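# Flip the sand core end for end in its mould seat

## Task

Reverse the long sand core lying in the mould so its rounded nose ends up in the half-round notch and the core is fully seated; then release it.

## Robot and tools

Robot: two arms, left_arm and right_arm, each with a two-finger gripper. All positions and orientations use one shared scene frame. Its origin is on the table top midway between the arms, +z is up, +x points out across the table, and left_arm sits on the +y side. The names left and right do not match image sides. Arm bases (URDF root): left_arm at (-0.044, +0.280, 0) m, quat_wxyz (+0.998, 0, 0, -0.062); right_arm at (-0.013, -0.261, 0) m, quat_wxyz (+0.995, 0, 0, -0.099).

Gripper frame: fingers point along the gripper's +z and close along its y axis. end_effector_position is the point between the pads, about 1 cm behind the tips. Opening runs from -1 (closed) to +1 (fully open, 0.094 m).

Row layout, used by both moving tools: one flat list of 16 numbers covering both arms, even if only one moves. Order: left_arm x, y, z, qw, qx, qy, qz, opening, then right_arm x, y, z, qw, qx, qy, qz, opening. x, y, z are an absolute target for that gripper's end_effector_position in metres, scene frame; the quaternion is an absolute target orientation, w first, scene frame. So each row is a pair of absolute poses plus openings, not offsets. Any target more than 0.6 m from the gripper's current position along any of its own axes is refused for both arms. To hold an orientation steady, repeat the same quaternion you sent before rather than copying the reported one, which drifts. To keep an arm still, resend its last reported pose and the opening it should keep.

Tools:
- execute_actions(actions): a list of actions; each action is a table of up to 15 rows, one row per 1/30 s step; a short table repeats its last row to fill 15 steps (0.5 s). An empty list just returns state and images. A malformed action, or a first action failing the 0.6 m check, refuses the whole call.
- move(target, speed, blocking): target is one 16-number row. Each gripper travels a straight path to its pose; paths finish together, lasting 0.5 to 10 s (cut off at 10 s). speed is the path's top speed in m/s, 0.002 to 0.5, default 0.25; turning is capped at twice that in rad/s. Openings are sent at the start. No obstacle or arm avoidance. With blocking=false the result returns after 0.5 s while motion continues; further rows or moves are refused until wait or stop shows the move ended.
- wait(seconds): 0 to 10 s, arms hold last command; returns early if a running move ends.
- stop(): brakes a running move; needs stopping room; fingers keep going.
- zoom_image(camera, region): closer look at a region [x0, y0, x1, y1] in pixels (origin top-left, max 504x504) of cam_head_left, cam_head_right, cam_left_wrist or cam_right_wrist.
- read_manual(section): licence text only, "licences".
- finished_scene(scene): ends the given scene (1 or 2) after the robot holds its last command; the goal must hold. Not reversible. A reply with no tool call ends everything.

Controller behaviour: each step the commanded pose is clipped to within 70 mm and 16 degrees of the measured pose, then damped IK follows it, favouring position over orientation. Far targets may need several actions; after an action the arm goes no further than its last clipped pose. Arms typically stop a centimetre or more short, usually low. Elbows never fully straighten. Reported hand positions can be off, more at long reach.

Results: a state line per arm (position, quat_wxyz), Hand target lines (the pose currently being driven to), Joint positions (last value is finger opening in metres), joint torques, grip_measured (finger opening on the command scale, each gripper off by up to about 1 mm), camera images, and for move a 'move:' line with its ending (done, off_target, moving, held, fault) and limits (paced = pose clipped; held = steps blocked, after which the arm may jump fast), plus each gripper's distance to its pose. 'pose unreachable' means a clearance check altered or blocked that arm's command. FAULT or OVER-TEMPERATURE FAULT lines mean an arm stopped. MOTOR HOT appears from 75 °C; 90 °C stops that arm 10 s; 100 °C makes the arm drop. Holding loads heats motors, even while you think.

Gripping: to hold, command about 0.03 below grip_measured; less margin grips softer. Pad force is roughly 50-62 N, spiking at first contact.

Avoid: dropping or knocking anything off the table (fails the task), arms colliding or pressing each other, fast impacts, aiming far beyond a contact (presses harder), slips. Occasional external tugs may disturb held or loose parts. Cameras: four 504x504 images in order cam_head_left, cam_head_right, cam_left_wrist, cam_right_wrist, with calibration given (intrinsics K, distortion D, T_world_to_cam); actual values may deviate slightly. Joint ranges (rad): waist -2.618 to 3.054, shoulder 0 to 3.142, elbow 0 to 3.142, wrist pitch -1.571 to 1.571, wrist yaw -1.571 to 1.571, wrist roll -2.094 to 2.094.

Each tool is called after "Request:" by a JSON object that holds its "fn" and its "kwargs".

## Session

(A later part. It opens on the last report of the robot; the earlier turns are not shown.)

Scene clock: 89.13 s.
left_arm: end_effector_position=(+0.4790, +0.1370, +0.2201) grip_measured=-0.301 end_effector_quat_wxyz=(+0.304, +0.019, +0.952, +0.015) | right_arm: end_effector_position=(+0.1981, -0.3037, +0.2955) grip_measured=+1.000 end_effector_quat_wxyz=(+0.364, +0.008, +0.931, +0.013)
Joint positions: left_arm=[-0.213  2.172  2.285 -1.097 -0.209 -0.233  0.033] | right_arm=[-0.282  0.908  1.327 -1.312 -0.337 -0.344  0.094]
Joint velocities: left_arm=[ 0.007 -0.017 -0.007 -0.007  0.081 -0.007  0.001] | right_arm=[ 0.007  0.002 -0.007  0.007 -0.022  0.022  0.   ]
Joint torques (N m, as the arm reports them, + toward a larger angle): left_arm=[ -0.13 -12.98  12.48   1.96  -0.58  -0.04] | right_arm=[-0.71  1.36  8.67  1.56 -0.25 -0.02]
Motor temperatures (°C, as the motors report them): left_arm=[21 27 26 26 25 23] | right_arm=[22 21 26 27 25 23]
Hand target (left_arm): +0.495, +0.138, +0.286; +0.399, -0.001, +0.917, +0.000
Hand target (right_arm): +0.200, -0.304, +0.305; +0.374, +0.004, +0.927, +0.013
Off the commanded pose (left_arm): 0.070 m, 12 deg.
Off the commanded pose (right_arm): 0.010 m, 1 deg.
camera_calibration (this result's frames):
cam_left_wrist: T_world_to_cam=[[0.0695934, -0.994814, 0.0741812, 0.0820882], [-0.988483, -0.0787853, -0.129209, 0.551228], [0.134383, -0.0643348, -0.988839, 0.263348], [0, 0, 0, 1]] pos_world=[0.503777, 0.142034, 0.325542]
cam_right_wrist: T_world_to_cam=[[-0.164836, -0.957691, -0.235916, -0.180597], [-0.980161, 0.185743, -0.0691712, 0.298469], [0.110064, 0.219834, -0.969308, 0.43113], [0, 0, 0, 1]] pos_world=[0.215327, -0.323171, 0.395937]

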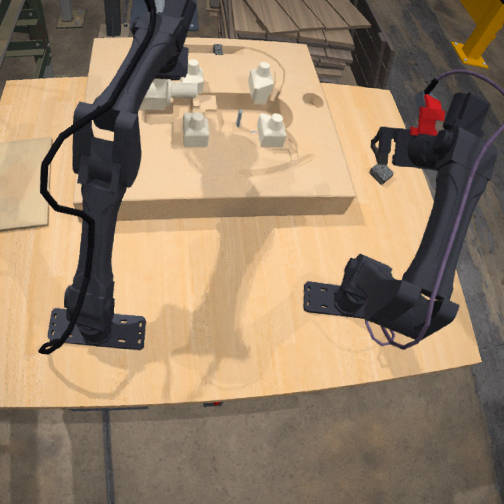

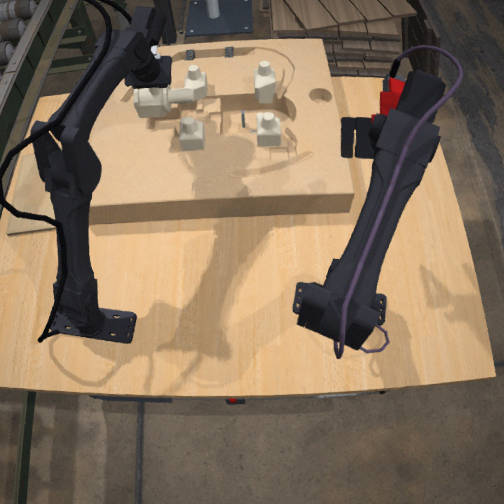

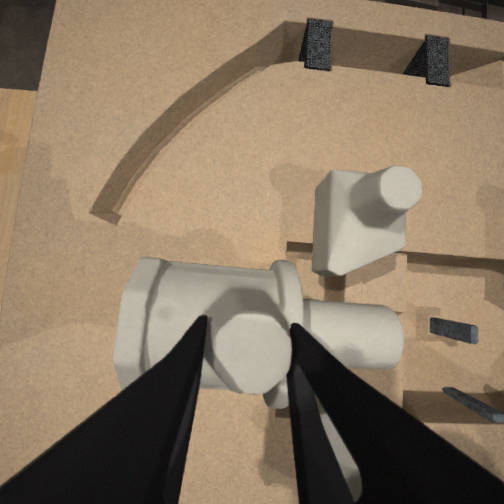

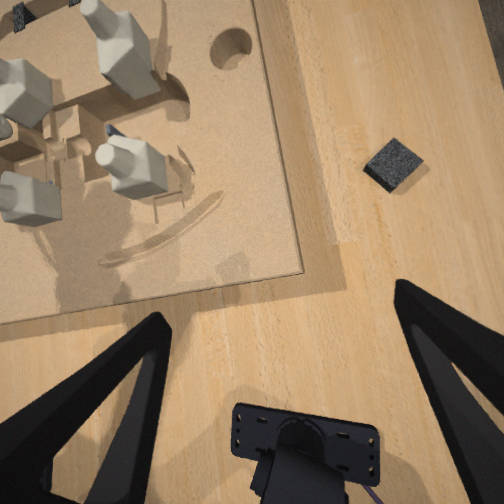

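Request:
{"fn": "execute_actions", "kwargs": {"actions": [[[0.503,0.122,0.285,0.40,0.0,0.9165,0,-0.45, 0.2,-0.304,0.305,0.374,0.004,0.927,0.013,1]],[[0.503,0.108,0.285,0.40,0.0,0.9165,0,-0.45, 0.2,-0.304,0.305,0.374,0.004,0.927,0.013,1]],[[0.503,0.096,0.285,0.40,0.0,0.9165,0,-0.45, 0.2,-0.304,0.305,0.374,0.004,0.927,0.013,1]]]}}

Scene clock: 92.33 s.
left_arm: end_effector_position=(+0.4800, +0.0990, +0.2223) grip_measured=-0.301 end_effector_quat_wxyz=(+0.309, +0.021, +0.951, +0.018) | right_arm: end_effector_position=(+0.1981, -0.3037, +0.2955) grip_measured=+1.000 end_effector_quat_wxyz=(+0.364, +0.008, +0.931, +0.013)
Joint positions: left_arm=[-0.294  2.273  2.463 -1.179 -0.26  -0.294  0.033] | right_arm=[-0.282  0.908  1.327 -1.312 -0.337 -0.344  0.094]
Joint velocities: left_arm=[-0.012  0.017  0.022 -0.022  0.007 -0.095  0.   ] | right_arm=[-0.017 -0.002 -0.017 -0.081  0.066 -0.007  0.   ]
Joint torques (N m, as the arm reports them, + toward a larger angle): left_arm=[ -0.35 -13.42  12.13   1.89  -0.72  -0.05] | right_arm=[-0.83  1.33  8.73  1.61 -0.26 -0.09]
Motor temperatures (°C, as the motors report them): left_arm=[21 27 27 26 25 23] | right_arm=[22 21 26 27 25 23]
Hand target (left_arm): +0.494, +0.099, +0.286; +0.399, -0.001, +0.917, +0.000
Hand target (right_arm): +0.200, -0.304, +0.305; +0.374, +0.004, +0.927, +0.013
Off the commanded pose (left_arm): 0.067 m, 12 deg.
Off the commanded pose (right_arm): 0.010 m, 1 deg.
camera_calibration (this result's frames):
cam_left_wrist: T_world_to_cam=[[0.06679, -0.995442, 0.0680715, 0.046751], [-0.987201, -0.0758311, -0.140299, 0.55104], [0.144821, -0.0578297, -0.987766, 0.257025], [0, 0, 0, 1]] pos_world=[0.503642, 0.103188, 0.328008]
cam_right_wrist: T_world_to_cam=[[-0.164836, -0.957691, -0.235916, -0.180597], [-0.980161, 0.185743, -0.0691712, 0.298469], [0.110064, 0.219834, -0.969308, 0.43113], [0, 0, 0, 1]] pos_world=[0.215327, -0.323171, 0.395937]

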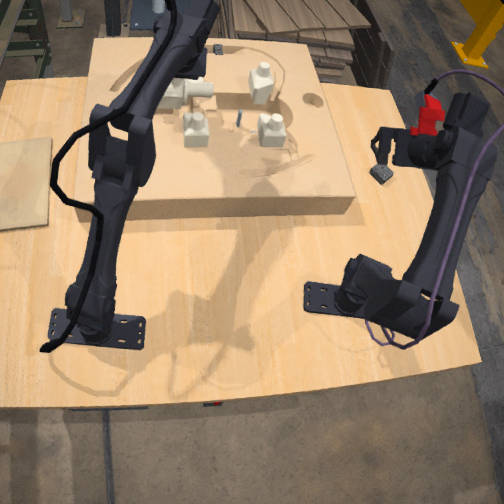

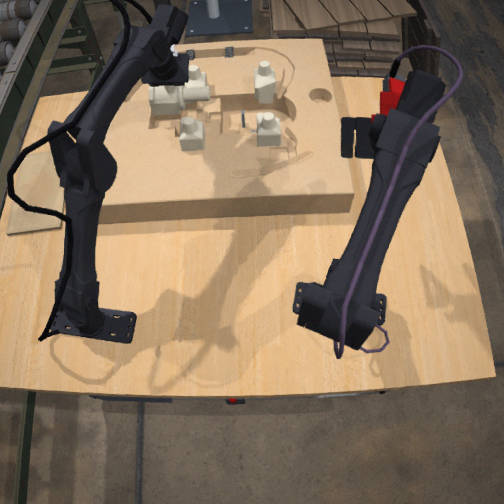

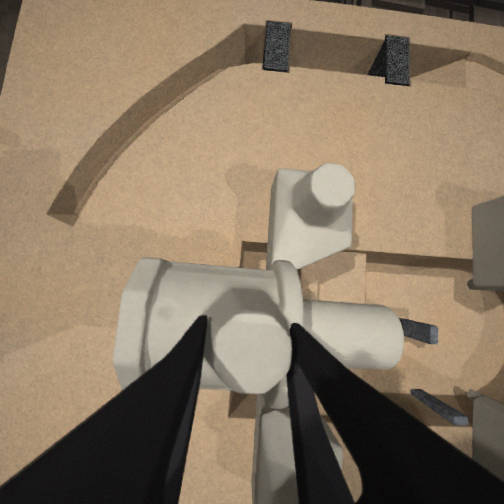

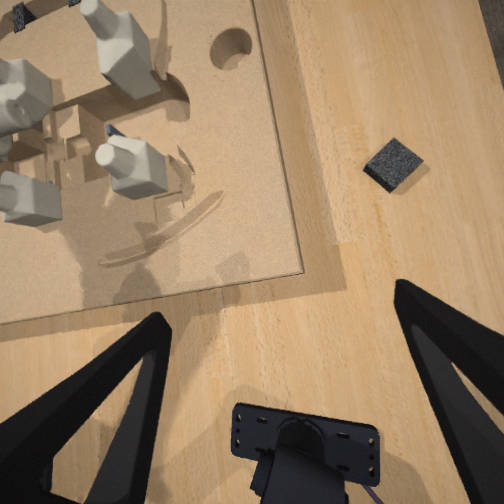

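Request:
{"fn": "execute_actions", "kwargs": {"actions": []}}

Scene clock: 93.23 s.
left_arm: end_effector_position=(+0.4793, +0.0993, +0.2213) grip_measured=-0.301 end_effector_quat_wxyz=(+0.307, +0.021, +0.951, +0.019) | right_arm: end_effector_position=(+0.1981, -0.3037, +0.2955) grip_measured=+1.000 end_effector_quat_wxyz=(+0.364, +0.008, +0.931, +0.013)
Joint positions: left_arm=[-0.294  2.275  2.463 -1.184 -0.26  -0.295  0.033] | right_arm=[-0.282  0.908  1.327 -1.312 -0.337 -0.344  0.094]
Joint velocities: left_arm=[ 0.007 -0.002 -0.007 -0.007  0.11   0.051 -0.   ] | right_arm=[ 0.007  0.012  0.007 -0.037  0.007 -0.022  0.   ]
Joint torques (N m, as the arm reports them, + toward a larger angle): left_arm=[ -0.33 -13.37  12.12   1.9   -0.69  -0.05] | right_arm=[-0.79  1.18  8.83  1.57 -0.26 -0.09]
Motor temperatures (°C, as the motors report them): left_arm=[21 28 27 27 25 23] | right_arm=[22 21 26 28 25 23]
Hand target (left_arm): +0.494, +0.099, +0.286; +0.399, -0.001, +0.917, +0.000
Hand target (right_arm): +0.200, -0.304, +0.305; +0.374, +0.004, +0.927, +0.013
Off the commanded pose (left_arm): 0.068 m, 12 deg.
Off the commanded pose (right_arm): 0.010 m, 1 deg.
camera_calibration (this result's frames):
cam_left_wrist: T_world_to_cam=[[0.067731, -0.995516, 0.0660366, 0.0472036], [-0.987825, -0.0762043, -0.135624, 0.549492], [0.140048, -0.0560467, -0.988557, 0.25846], [0, 0, 0, 1]] pos_world=[0.503408, 0.103351, 0.326909]
cam_right_wrist: T_world_to_cam=[[-0.164836, -0.957691, -0.235916, -0.180597], [-0.980161, 0.185743, -0.0691712, 0.298469], [0.110064, 0.219834, -0.969308, 0.43113], [0, 0, 0, 1]] pos_world=[0.215327, -0.323171, 0.395937]

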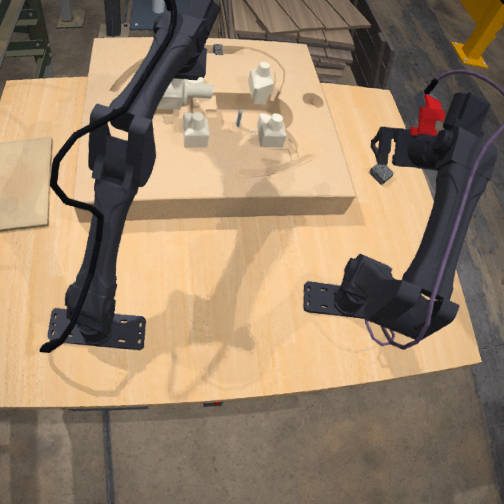

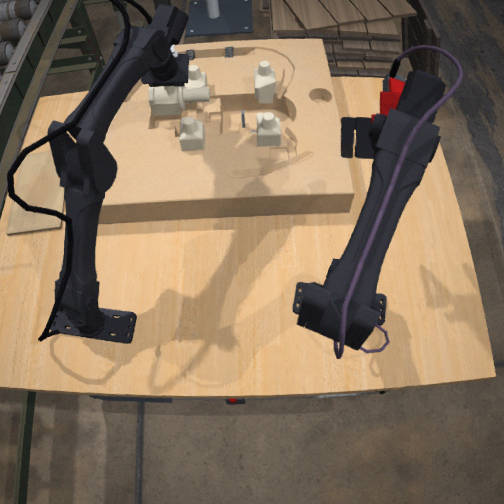

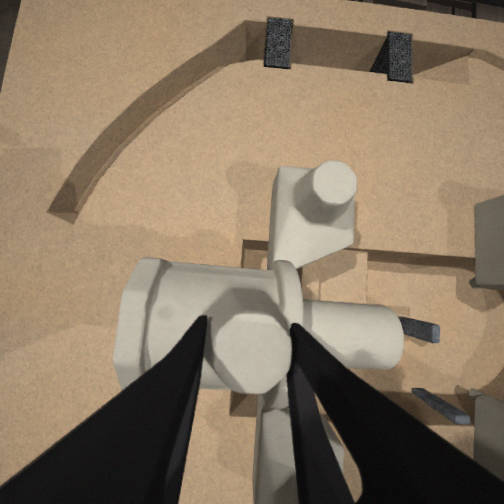

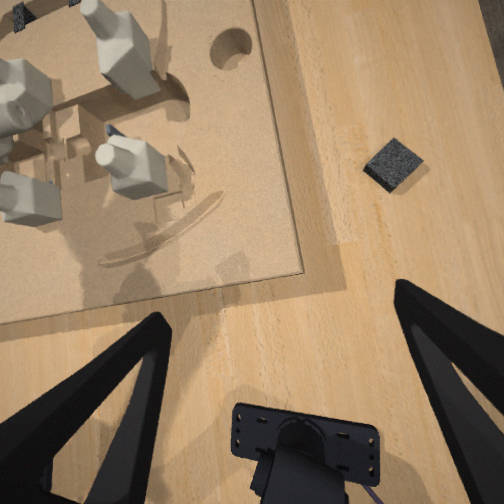

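Request:
{"fn": "execute_actions", "kwargs": {"actions": [[[0.500,0.097,0.278,0.40,0,0.9165,0,-0.45,0.2,-0.304,0.305,0.374,0.004,0.927,0.013,1]],[[0.500,0.097,0.270,0.40,0,0.9165,0,-0.45,0.2,-0.304,0.305,0.374,0.004,0.927,0.013,1]]]}}

Scene clock: 94.47 s.
left_arm: end_effector_position=(+0.4776, +0.1015, +0.2081) grip_measured=-0.301 end_effector_quat_wxyz=(+0.300, +0.020, +0.953, +0.025) | right_arm: end_effector_position=(+0.1981, -0.3037, +0.2955) grip_measured=+1.000 end_effector_quat_wxyz=(+0.364, +0.008, +0.931, +0.013)
Joint positions: left_arm=[-0.294  2.25   2.373 -1.137 -0.268 -0.298  0.033] | right_arm=[-0.282  0.908  1.327 -1.312 -0.337 -0.344  0.094]
Joint velocities: left_arm=[-0.017  0.002 -0.115  0.007 -0.007 -0.051 -0.001] | right_arm=[ 0.007  0.012  0.012 -0.007 -0.022  0.037  0.   ]
Joint torques (N m, as the arm reports them, + toward a larger angle): left_arm=[ -0.46 -15.17   7.71   2.15  -0.65  -0.04] | right_arm=[-0.75  1.26  8.86  1.56 -0.28 -0.07]
Motor temperatures (°C, as the motors report them): left_arm=[21 28 27 27 25 23] | right_arm=[22 21 26 28 25 23]
Hand target (left_arm): +0.492, +0.100, +0.272; +0.395, -0.002, +0.919, +0.002
Hand target (right_arm): +0.200, -0.304, +0.305; +0.374, +0.004, +0.927, +0.013
Off the commanded pose (left_arm): 0.066 m, 13 deg.
Off the commanded pose (right_arm): 0.010 m, 1 deg.
camera_calibration (this result's frames):
cam_left_wrist: T_world_to_cam=[[0.0754121, -0.995692, 0.0539461, 0.0492342], [-0.989051, -0.081572, -0.122977, 0.54469], [0.126848, -0.0440815, -0.990942, 0.251373], [0, 0, 0, 1]] pos_world=[0.503128, 0.104534, 0.313424]
cam_right_wrist: T_world_to_cam=[[-0.164836, -0.957691, -0.235916, -0.180597], [-0.980161, 0.185743, -0.0691712, 0.298469], [0.110064, 0.219834, -0.969308, 0.43113], [0, 0, 0, 1]] pos_world=[0.215327, -0.323171, 0.395937]

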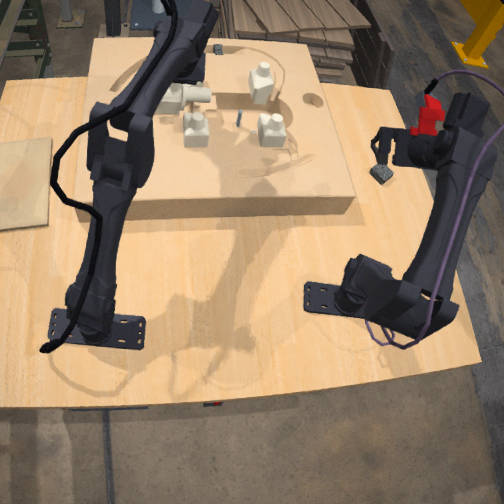

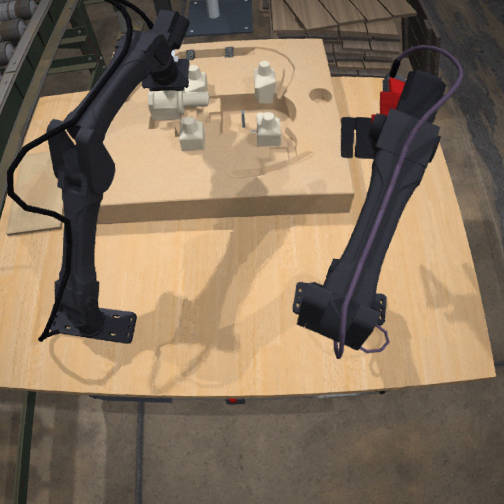

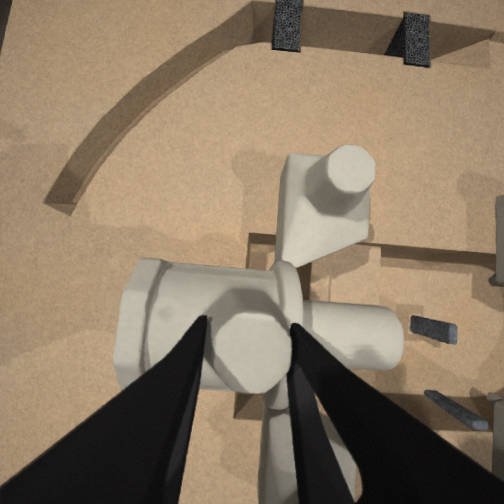

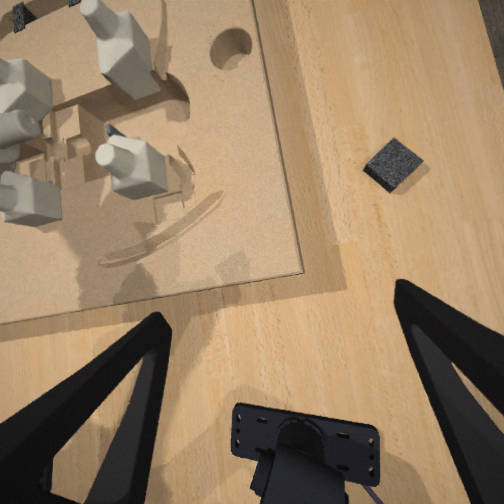

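Request:
{"fn": "execute_actions", "kwargs": {"actions": [[[0.500,0.090,0.264,0.40,0,0.9165,0,-0.45,0.2,-0.304,0.305,0.374,0.004,0.927,0.013,1]],[[0.500,0.090,0.258,0.40,0,0.9165,0,-0.45,0.2,-0.304,0.305,0.374,0.004,0.927,0.013,1]]]}}

Scene clock: 95.63 s.
left_arm: end_effector_position=(+0.4765, +0.0979, +0.1854) grip_measured=-0.301 end_effector_quat_wxyz=(+0.293, +0.020, +0.955, +0.030) | right_arm: end_effector_position=(+0.1981, -0.3037, +0.2955) grip_measured=+1.000 end_effector_quat_wxyz=(+0.364, +0.008, +0.931, +0.013)
Joint positions: left_arm=[-0.303  2.236  2.263 -1.062 -0.277 -0.308  0.033] | right_arm=[-0.282  0.908  1.327 -1.312 -0.337 -0.344  0.094]
Joint velocities: left_arm=[ 0.022 -0.002 -0.012  0.037  0.022  0.022  0.   ] | right_arm=[ 0.012  0.012 -0.007  0.022 -0.022  0.037  0.   ]
Joint torques (N m, as the arm reports them, + toward a larger angle): left_arm=[ -0.79 -15.95   8.32   2.1   -0.61  -0.04] | right_arm=[-0.8   1.37  8.92  1.56 -0.25 -0.07]
Motor temperatures (°C, as the motors report them): left_arm=[21 29 26 27 25 23] | right_arm=[22 21 26 28 25 23]
Hand target (left_arm): +0.490, +0.094, +0.260; +0.396, -0.002, +0.918, +0.002
Hand target (right_arm): +0.200, -0.304, +0.305; +0.374, +0.004, +0.927, +0.013
Off the commanded pose (left_arm): 0.077 m, 14 deg.
Off the commanded pose (right_arm): 0.010 m, 1 deg.
camera_calibration (this result's frames):
cam_left_wrist: T_world_to_cam=[[0.079517, -0.995911, 0.0428705, 0.0471349], [-0.990532, -0.0837694, -0.108764, 0.538828], [0.11191, -0.033816, -0.993143, 0.235295], [0, 0, 0, 1]] pos_world=[0.503646, 0.100036, 0.290266]
cam_right_wrist: T_world_to_cam=[[-0.164836, -0.957691, -0.235916, -0.180597], [-0.980161, 0.185743, -0.0691712, 0.298469], [0.110064, 0.219834, -0.969308, 0.43113], [0, 0, 0, 1]] pos_world=[0.215327, -0.323171, 0.395937]

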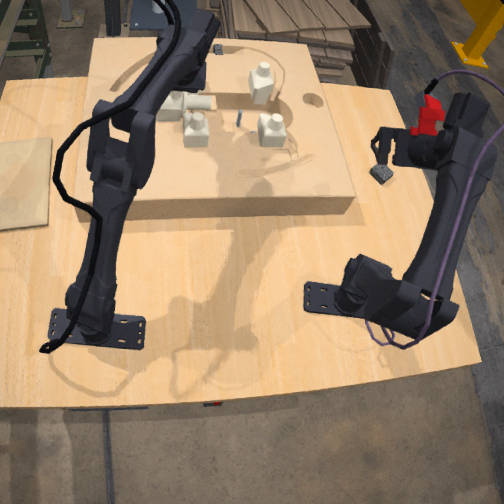

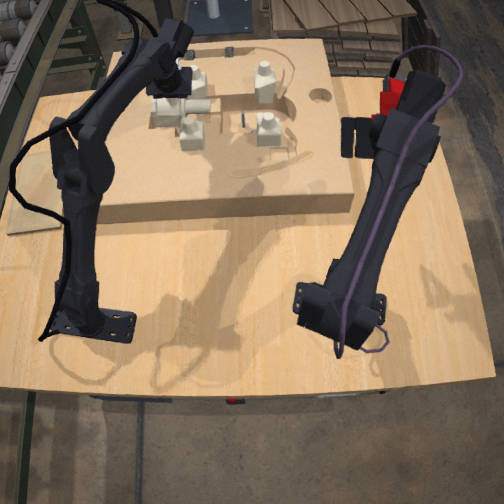

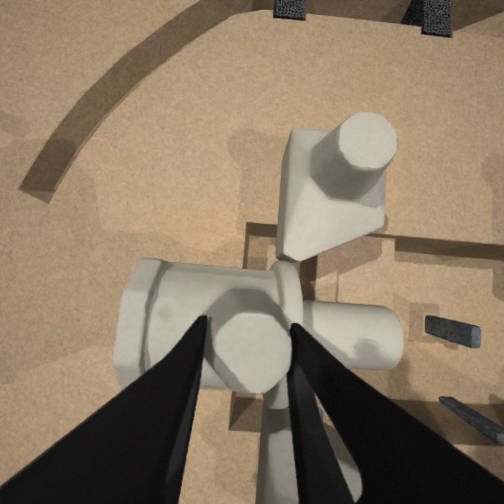

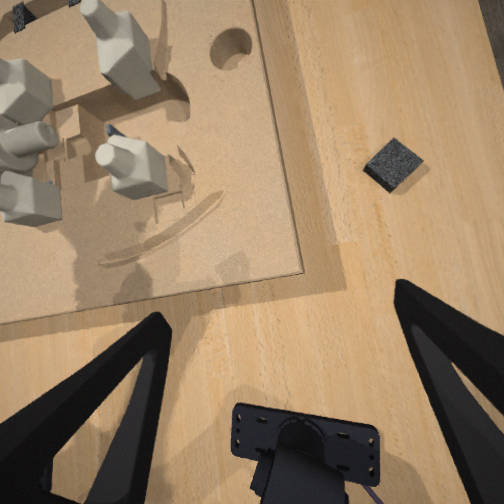

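Request:
{"fn": "execute_actions", "kwargs": {"actions": [[[0.500,0.092,0.252,0.40,0,0.9165,0,-0.45,0.2,-0.304,0.305,0.374,0.004,0.927,0.013,1]]]}}

Scene clock: 97.50 s.
left_arm: end_effector_position=(+0.4764, +0.0980, +0.1798) grip_measured=-0.301 end_effector_quat_wxyz=(+0.296, +0.019, +0.955, +0.029) | right_arm: end_effector_position=(+0.1981, -0.3037, +0.2955) grip_measured=+1.000 end_effector_quat_wxyz=(+0.364, +0.008, +0.931, +0.013)
Joint positions: left_arm=[-0.303  2.217  2.207 -1.017 -0.277 -0.308  0.033] | right_arm=[-0.282  0.908  1.327 -1.312 -0.337 -0.344  0.094]
Joint velocities: left_arm=[-0.002 -0.007 -0.007 -0.037 -0.022  0.022 -0.   ] | right_arm=[ 0.012 -0.002  0.007 -0.051 -0.037 -0.037  0.   ]
Joint torques (N m, as the arm reports them, + toward a larger angle): left_arm=[ -0.42 -16.08   8.44   2.05  -0.62   0.01] | right_arm=[-0.78  1.3   8.75  1.54 -0.24 -0.03]
Motor temperatures (°C, as the motors report them): left_arm=[21 29 26 27 25 23] | right_arm=[22 21 26 28 25 23]
Hand target (left_arm): +0.491, +0.096, +0.254; +0.397, -0.002, +0.918, +0.002
Hand target (right_arm): +0.200, -0.304, +0.305; +0.374, +0.004, +0.927, +0.013
Off the commanded pose (left_arm): 0.076 m, 13 deg.
Off the commanded pose (right_arm): 0.010 m, 1 deg.
camera_calibration (this result's frames):
cam_left_wrist: T_world_to_cam=[[0.0792547, -0.995792, 0.0460111, 0.0469802], [-0.989873, -0.0840688, -0.114385, 0.538845], [0.117771, -0.0364797, -0.99237, 0.227104], [0, 0, 0, 1]] pos_world=[0.502918, 0.100367, 0.284845]
cam_right_wrist: T_world_to_cam=[[-0.164836, -0.957691, -0.235916, -0.180597], [-0.980161, 0.185743, -0.0691712, 0.298469], [0.110064, 0.219834, -0.969308, 0.43113], [0, 0, 0, 1]] pos_world=[0.215327, -0.323171, 0.395937]

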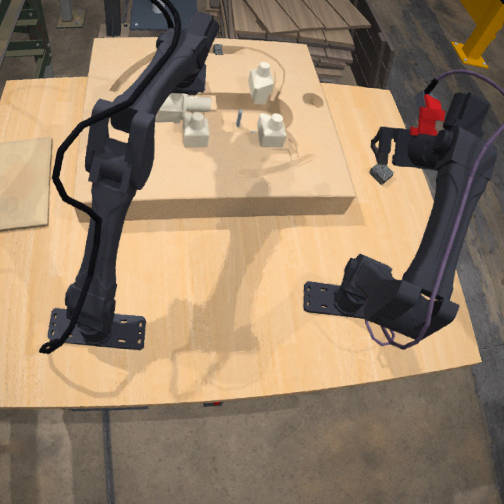

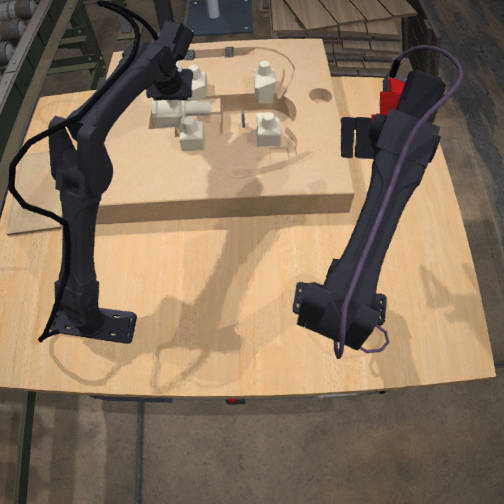

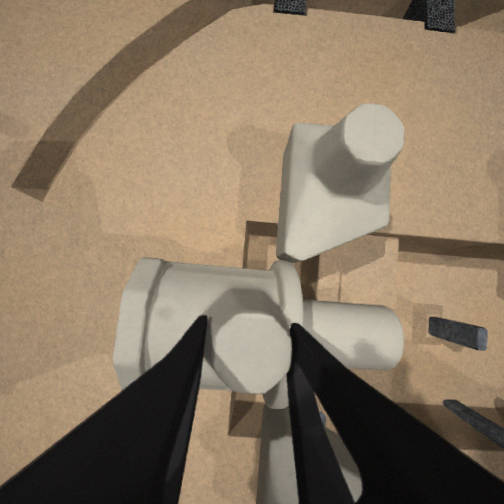

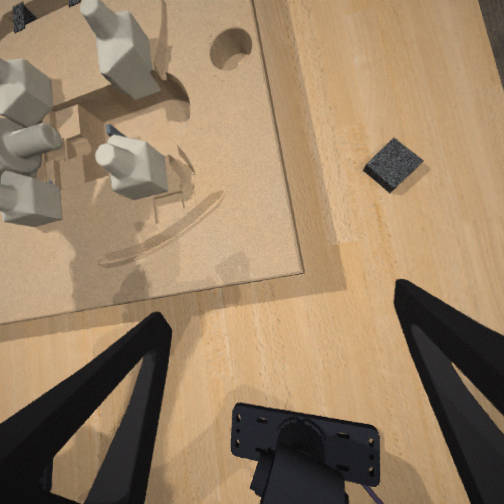

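Request:
{"fn": "execute_actions", "kwargs": {"actions": [[[0.500,0.092,0.246,0.40,0,0.9165,0,-0.45,0.2,-0.304,0.305,0.374,0.004,0.927,0.013,1]],[[0.500,0.092,0.240,0.40,0,0.9165,0,-0.45,0.2,-0.304,0.305,0.374,0.004,0.927,0.013,1]]]}}

Scene clock: 98.73 s.
left_arm: end_effector_position=(+0.4755, +0.0982, +0.1685) grip_measured=-0.301 end_effector_quat_wxyz=(+0.297, +0.019, +0.954, +0.028) | right_arm: end_effector_position=(+0.1981, -0.3037, +0.2955) grip_measured=+1.000 end_effector_quat_wxyz=(+0.364, +0.008, +0.931, +0.013)
Joint positions: left_arm=[-0.303  2.196  2.125 -0.954 -0.277 -0.308  0.033] | right_arm=[-0.282  0.908  1.327 -1.312 -0.337 -0.344  0.094]
Joint velocities: left_arm=[-0.022 -0.002 -0.017 -0.007 -0.022 -0.037  0.   ] | right_arm=[ 0.012  0.007 -0.002 -0.022  0.037  0.037  0.   ]
Joint torques (N m, as the arm reports them, + toward a larger angle): left_arm=[ -0.43 -15.98   8.39   2.08  -0.64  -0.01] | right_arm=[-0.69  1.26  8.87  1.54 -0.21 -0.05]
Motor temperatures (°C, as the motors report them): left_arm=[21 30 26 27 25 23] | right_arm=[22 21 26 28 25 23]
Hand target (left_arm): +0.491, +0.096, +0.242; +0.397, -0.002, +0.918, +0.002
Hand target (right_arm): +0.200, -0.304, +0.305; +0.374, +0.004, +0.927, +0.013
Off the commanded pose (left_arm): 0.076 m, 13 deg.
Off the commanded pose (right_arm): 0.010 m, 1 deg.
camera_calibration (this result's frames):
cam_left_wrist: T_world_to_cam=[[0.0787597, -0.995743, 0.0478736, 0.0477261], [-0.989657, -0.0838736, -0.116381, 0.536945], [0.119901, -0.0382123, -0.99205, 0.215095], [0, 0, 0, 1]] pos_world=[0.501842, 0.100778, 0.27359]
cam_right_wrist: T_world_to_cam=[[-0.164836, -0.957691, -0.235916, -0.180597], [-0.980161, 0.185743, -0.0691712, 0.298469], [0.110064, 0.219834, -0.969308, 0.43113], [0, 0, 0, 1]] pos_world=[0.215327, -0.323171, 0.395937]

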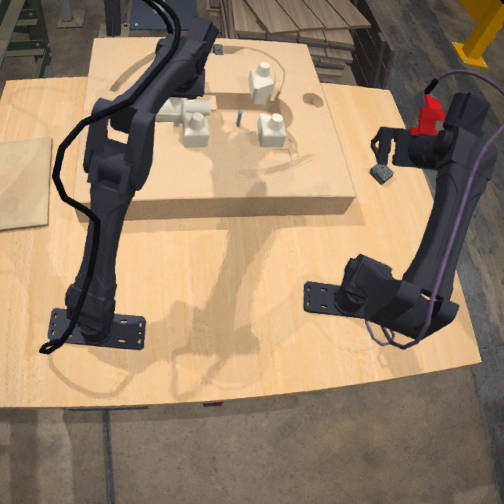

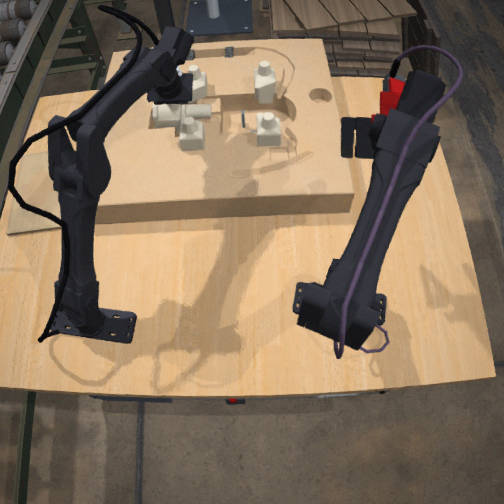

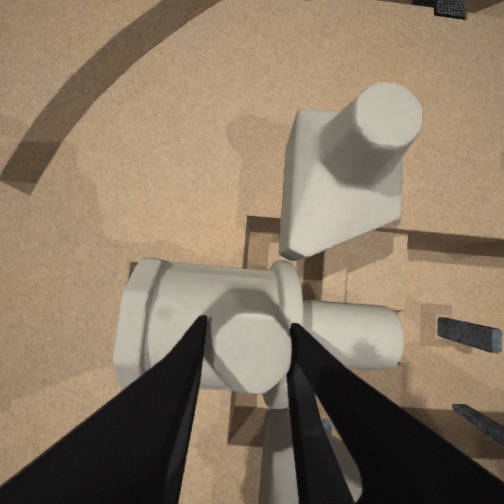

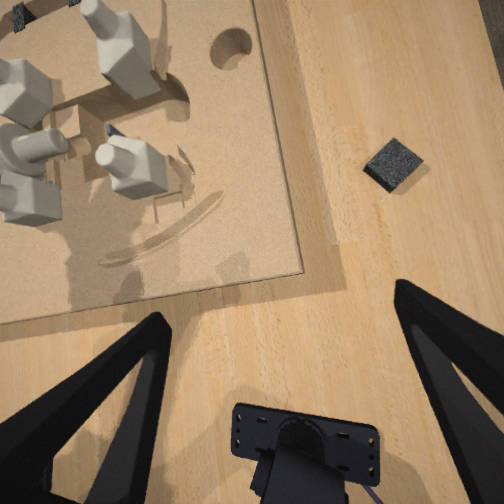

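Going in. Continue.

Request:
{"fn": "execute_actions", "kwargs": {"actions": [[[0.500,0.092,0.234,0.40,0,0.9165,0,-0.45,0.2,-0.304,0.305,0.374,0.004,0.927,0.013,1]],[[0.500,0.092,0.228,0.40,0,0.9165,0,-0.45,0.2,-0.304,0.305,0.374,0.004,0.927,0.013,1]]]}}

Scene clock: 99.90 s.
left_arm: end_effector_position=(+0.4751, +0.0984, +0.1672) grip_measured=-0.301 end_effector_quat_wxyz=(+0.305, +0.018, +0.952, +0.024) | right_arm: end_effector_position=(+0.1981, -0.3037, +0.2955) grip_measured=+1.000 end_effector_quat_wxyz=(+0.364, +0.008, +0.931, +0.013)
Joint positions: left_arm=[-0.303  2.172  2.071 -0.906 -0.277 -0.309  0.033] | right_arm=[-0.282  0.908  1.327 -1.312 -0.337 -0.344  0.094]
Joint velocities: left_arm=[ 0.017 -0.012  0.007  0.022 -0.066  0.022 -0.001] | right_arm=[-0.002 -0.002  0.017 -0.081  0.022 -0.022  0.   ]
Joint torques (N m, as the arm reports them, + toward a larger angle): left_arm=[ -0.46 -14.66   7.89   2.13  -0.6   -0.01] | right_arm=[-1.02  1.25  8.98  1.54 -0.26 -0.08]
Motor temperatures (°C, as the motors report them): left_arm=[21 30 26 28 25 23] | right_arm=[22 21 26 28 25 23]
Hand target (left_arm): +0.492, +0.095, +0.230; +0.397, -0.001, +0.918, +0.002
Hand target (right_arm): +0.200, -0.304, +0.305; +0.374, +0.004, +0.927, +0.013
Off the commanded pose (left_arm): 0.066 m, 12 deg.
Off the commanded pose (right_arm): 0.010 m, 1 deg.
camera_calibration (this result's frames):
cam_left_wrist: T_world_to_cam=[[0.0781957, -0.99531, 0.0569433, 0.0467086], [-0.987557, -0.0851509, -0.132217, 0.53819], [0.136446, -0.0458959, -0.989584, 0.206323], [0, 0, 0, 1]] pos_world=[0.499689, 0.101786, 0.272673]
cam_right_wrist: T_world_to_cam=[[-0.164836, -0.957691, -0.235916, -0.180597], [-0.980161, 0.185743, -0.0691712, 0.298469], [0.110064, 0.219834, -0.969308, 0.43113], [0, 0, 0, 1]] pos_world=[0.215327, -0.323171, 0.395937]

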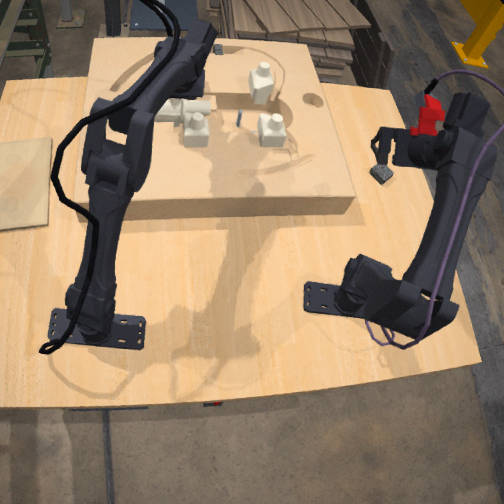

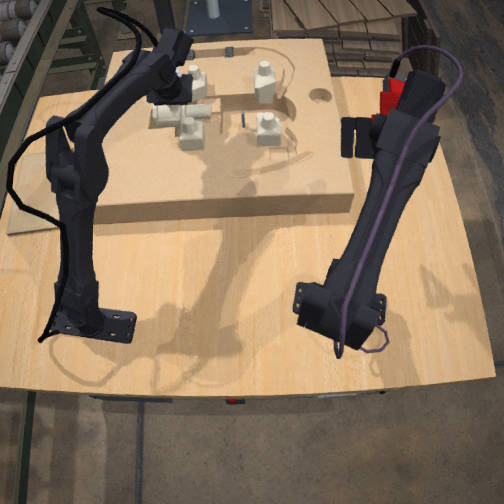

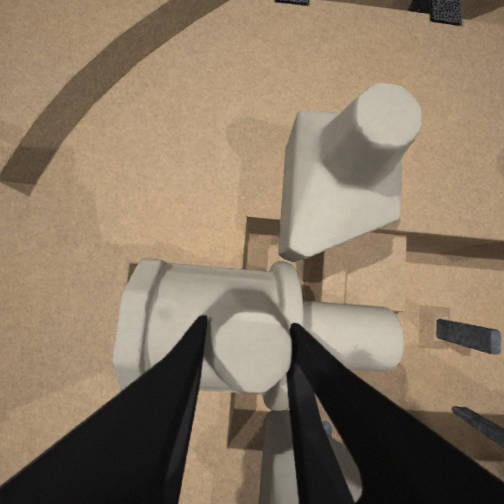

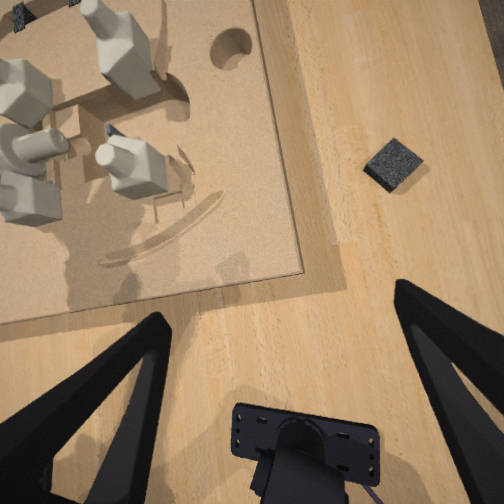

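Request:
{"fn": "zoom_image", "kwargs": {"camera": "cam_right_wrist", "region": [0, 60, 200, 230]}}

Request:
{"fn": "zoom_image", "kwargs": {"camera": "cam_head_right", "region": [130, 50, 300, 170]}}

Region (0, 60, 200, 230) of cam_right_wrist's 504x504 image, scaled by 2.520, with more detail than that image has; it fills the top 428 rows of this view, and the rest is white.

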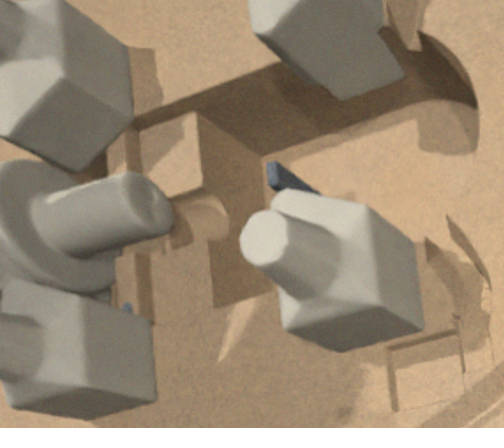

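Region (130, 50, 300, 170) of cam_head_right's 504x504 image, scaled by 2.965, with more detail than that image has; it fills the top 356 rows of this view, and the rest is white.

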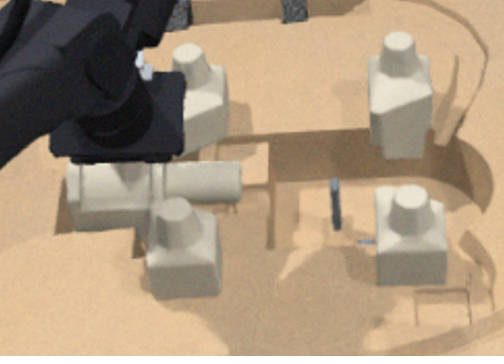

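Request:
{"fn": "execute_actions", "kwargs": {"actions": [[[0.494,0.092,0.234,0.40,0,0.9165,0,-0.45,0.2,-0.304,0.305,0.374,0.004,0.927,0.013,1]],[[0.492,0.092,0.232,0.40,0,0.9165,0,-0.45,0.2,-0.304,0.305,0.374,0.004,0.927,0.013,1]]]}}

Scene clock: 102.27 s.
left_arm: end_effector_position=(+0.4730, +0.0988, +0.1669) grip_measured=-0.301 end_effector_quat_wxyz=(+0.308, +0.016, +0.951, +0.022) | right_arm: end_effector_position=(+0.1981, -0.3037, +0.2955) grip_measured=+1.000 end_effector_quat_wxyz=(+0.364, +0.008, +0.931, +0.013)
Joint positions: left_arm=[-0.304  2.152  2.034 -0.881 -0.277 -0.313  0.033] | right_arm=[-0.282  0.908  1.327 -1.312 -0.337 -0.344  0.094]
Joint velocities: left_arm=[ 0.002 -0.007 -0.002 -0.022  0.051  0.037  0.001] | right_arm=[-0.012 -0.012 -0.017 -0.007 -0.007  0.007  0.   ]
Joint torques (N m, as the arm reports them, + toward a larger angle): left_arm=[ -0.92 -15.32   8.25   1.97  -0.67  -0.02] | right_arm=[-0.84  1.4   8.88  1.54 -0.25 -0.09]
Motor temperatures (°C, as the motors report them): left_arm=[21 31 26 28 25 23] | right_arm=[22 21 26 28 25 23]
Hand target (left_arm): +0.485, +0.095, +0.234; +0.397, -0.001, +0.918, +0.001
Hand target (right_arm): +0.200, -0.304, +0.305; +0.374, +0.004, +0.927, +0.013
Off the commanded pose (left_arm): 0.068 m, 12 deg.
Off the commanded pose (right_arm): 0.010 m, 1 deg.
camera_calibration (this result's frames):
cam_left_wrist: T_world_to_cam=[[0.0801929, -0.994787, 0.0629935, 0.0452478], [-0.986316, -0.0883254, -0.139212, 0.536955], [0.14405, -0.0509677, -0.988257, 0.203097], [0, 0, 0, 1]] pos_world=[0.496723, 0.10279, 0.272612]
cam_right_wrist: T_world_to_cam=[[-0.164836, -0.957691, -0.235916, -0.180597], [-0.980161, 0.185743, -0.0691712, 0.298469], [0.110064, 0.219834, -0.969308, 0.43113], [0, 0, 0, 1]] pos_world=[0.215327, -0.323171, 0.395937]

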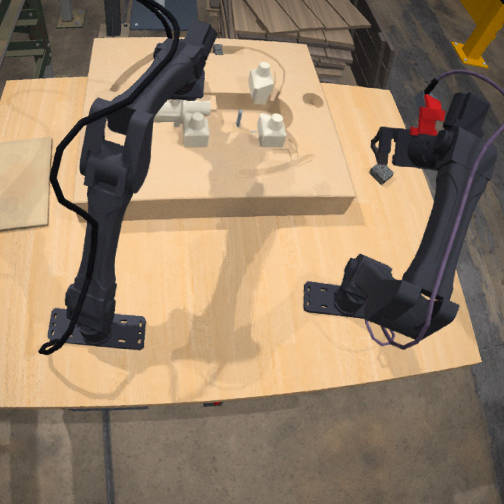

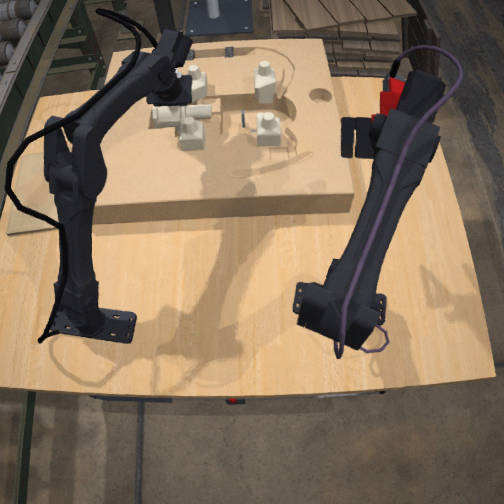

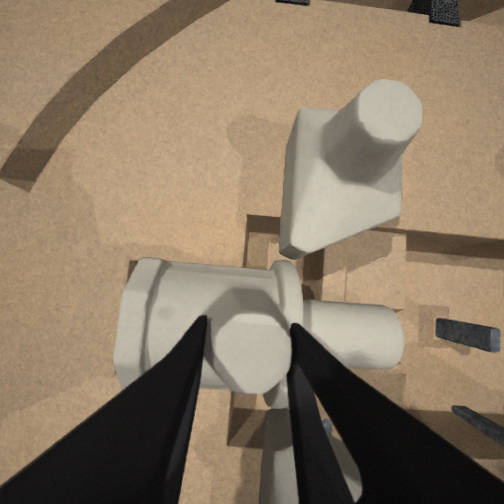

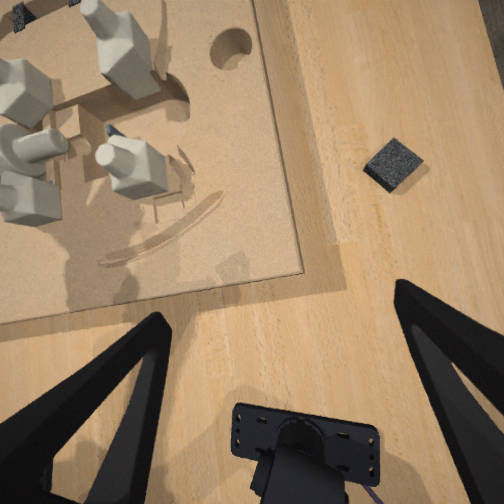

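Request:
{"fn": "execute_actions", "kwargs": {"actions": [[[0.489,0.092,0.228,0.39,0,0.9208,0,-0.45,0.2,-0.304,0.305,0.374,0.004,0.927,0.013,1]],[[0.487,0.092,0.224,0.39,0,0.9208,0,-0.45,0.2,-0.304,0.305,0.374,0.004,0.927,0.013,1]]]}}

Scene clock: 103.47 s.
left_arm: end_effector_position=(+0.4719, +0.0992, +0.1662) grip_measured=-0.301 end_effector_quat_wxyz=(+0.310, +0.011, +0.950, +0.021) | right_arm: end_effector_position=(+0.1981, -0.3037, +0.2955) grip_measured=+1.000 end_effector_quat_wxyz=(+0.364, +0.008, +0.931, +0.013)
Joint positions: left_arm=[-0.305  2.143  2.015 -0.868 -0.278 -0.322  0.033] | right_arm=[-0.282  0.908  1.327 -1.312 -0.337 -0.344  0.094]
Joint velocities: left_arm=[-0.002 -0.007 -0.022  0.007  0.037  0.037 -0.   ] | right_arm=[ 0.002 -0.007 -0.017 -0.007 -0.066  0.022  0.   ]
Joint torques (N m, as the arm reports them, + toward a larger angle): left_arm=[ -1.14 -14.78   7.84   1.89  -0.63   0.01] | right_arm=[-0.67  1.38  8.81  1.56 -0.25 -0.07]
Motor temperatures (°C, as the motors report them): left_arm=[21 31 26 28 25 23] | right_arm=[22 21 26 28 25 23]
Hand target (left_arm): +0.482, +0.094, +0.225; +0.388, -0.001, +0.922, +0.001
Hand target (right_arm): +0.200, -0.304, +0.305; +0.374, +0.004, +0.927, +0.013
Off the commanded pose (left_arm): 0.060 m, 10 deg.
Off the commanded pose (right_arm): 0.010 m, 1 deg.
camera_calibration (this result's frames):
cam_left_wrist: T_world_to_cam=[[0.087687, -0.993731, 0.0693473, 0.0411121], [-0.985178, -0.0968141, -0.141606, 0.536486], [0.147432, -0.0559024, -0.987491, 0.201268], [0, 0, 0, 1]] pos_world=[0.495255, 0.104045, 0.271869]
cam_right_wrist: T_world_to_cam=[[-0.164836, -0.957691, -0.235916, -0.180597], [-0.980161, 0.185743, -0.0691712, 0.298469], [0.110064, 0.219834, -0.969308, 0.43113], [0, 0, 0, 1]] pos_world=[0.215327, -0.323171, 0.395937]

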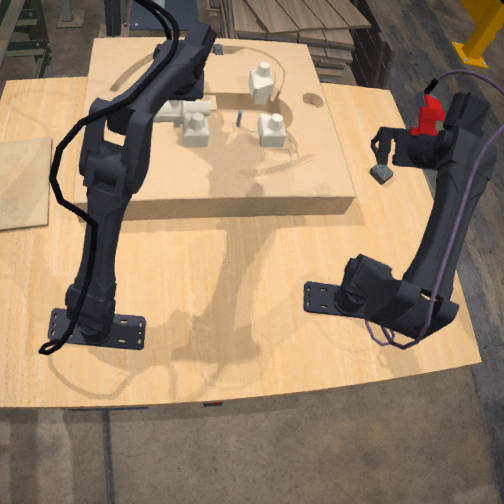

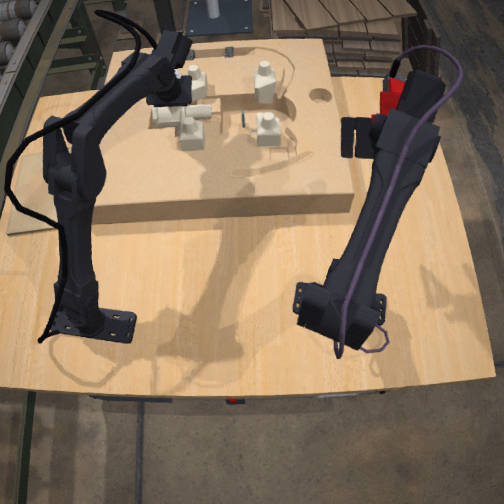

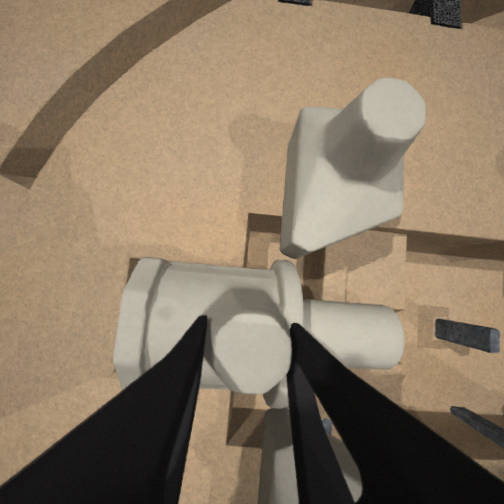

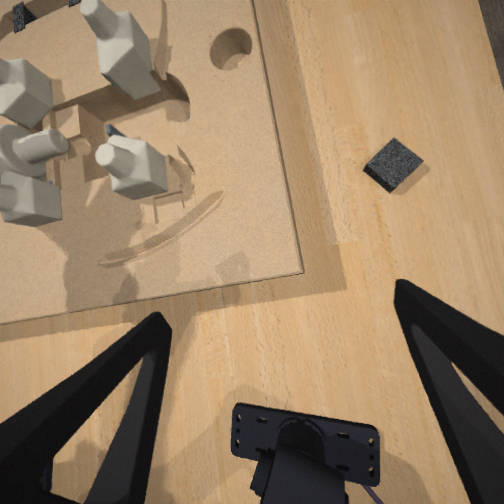

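Request:
{"fn": "zoom_image", "kwargs": {"camera": "cam_left_wrist", "region": [90, 190, 450, 460]}}

Request:
{"fn": "zoom_image", "kwargs": {"camera": "cam_right_wrist", "region": [0, 90, 120, 200]}}

Region (90, 190, 450, 460) of cam_left_wrist's 504x504 image, scaled by 1.400, with more detail than that image has; it fills the top 378 rows of this view, and the rest is white.

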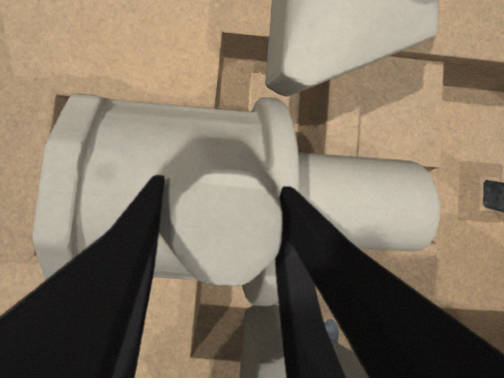

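Region (0, 90, 120, 200) of cam_right_wrist's 504x504 image, scaled by 4.200, with more detail than that image has; it fills the top 462 rows of this view, and the rest is white.

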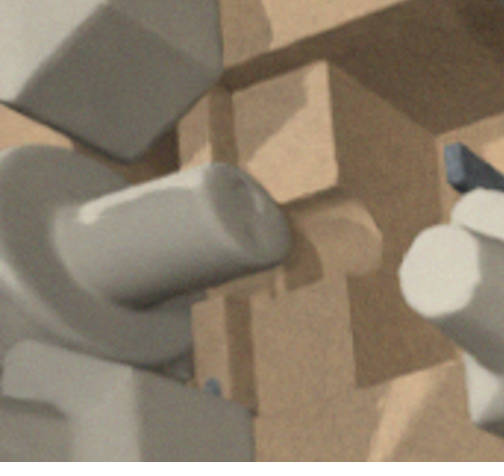

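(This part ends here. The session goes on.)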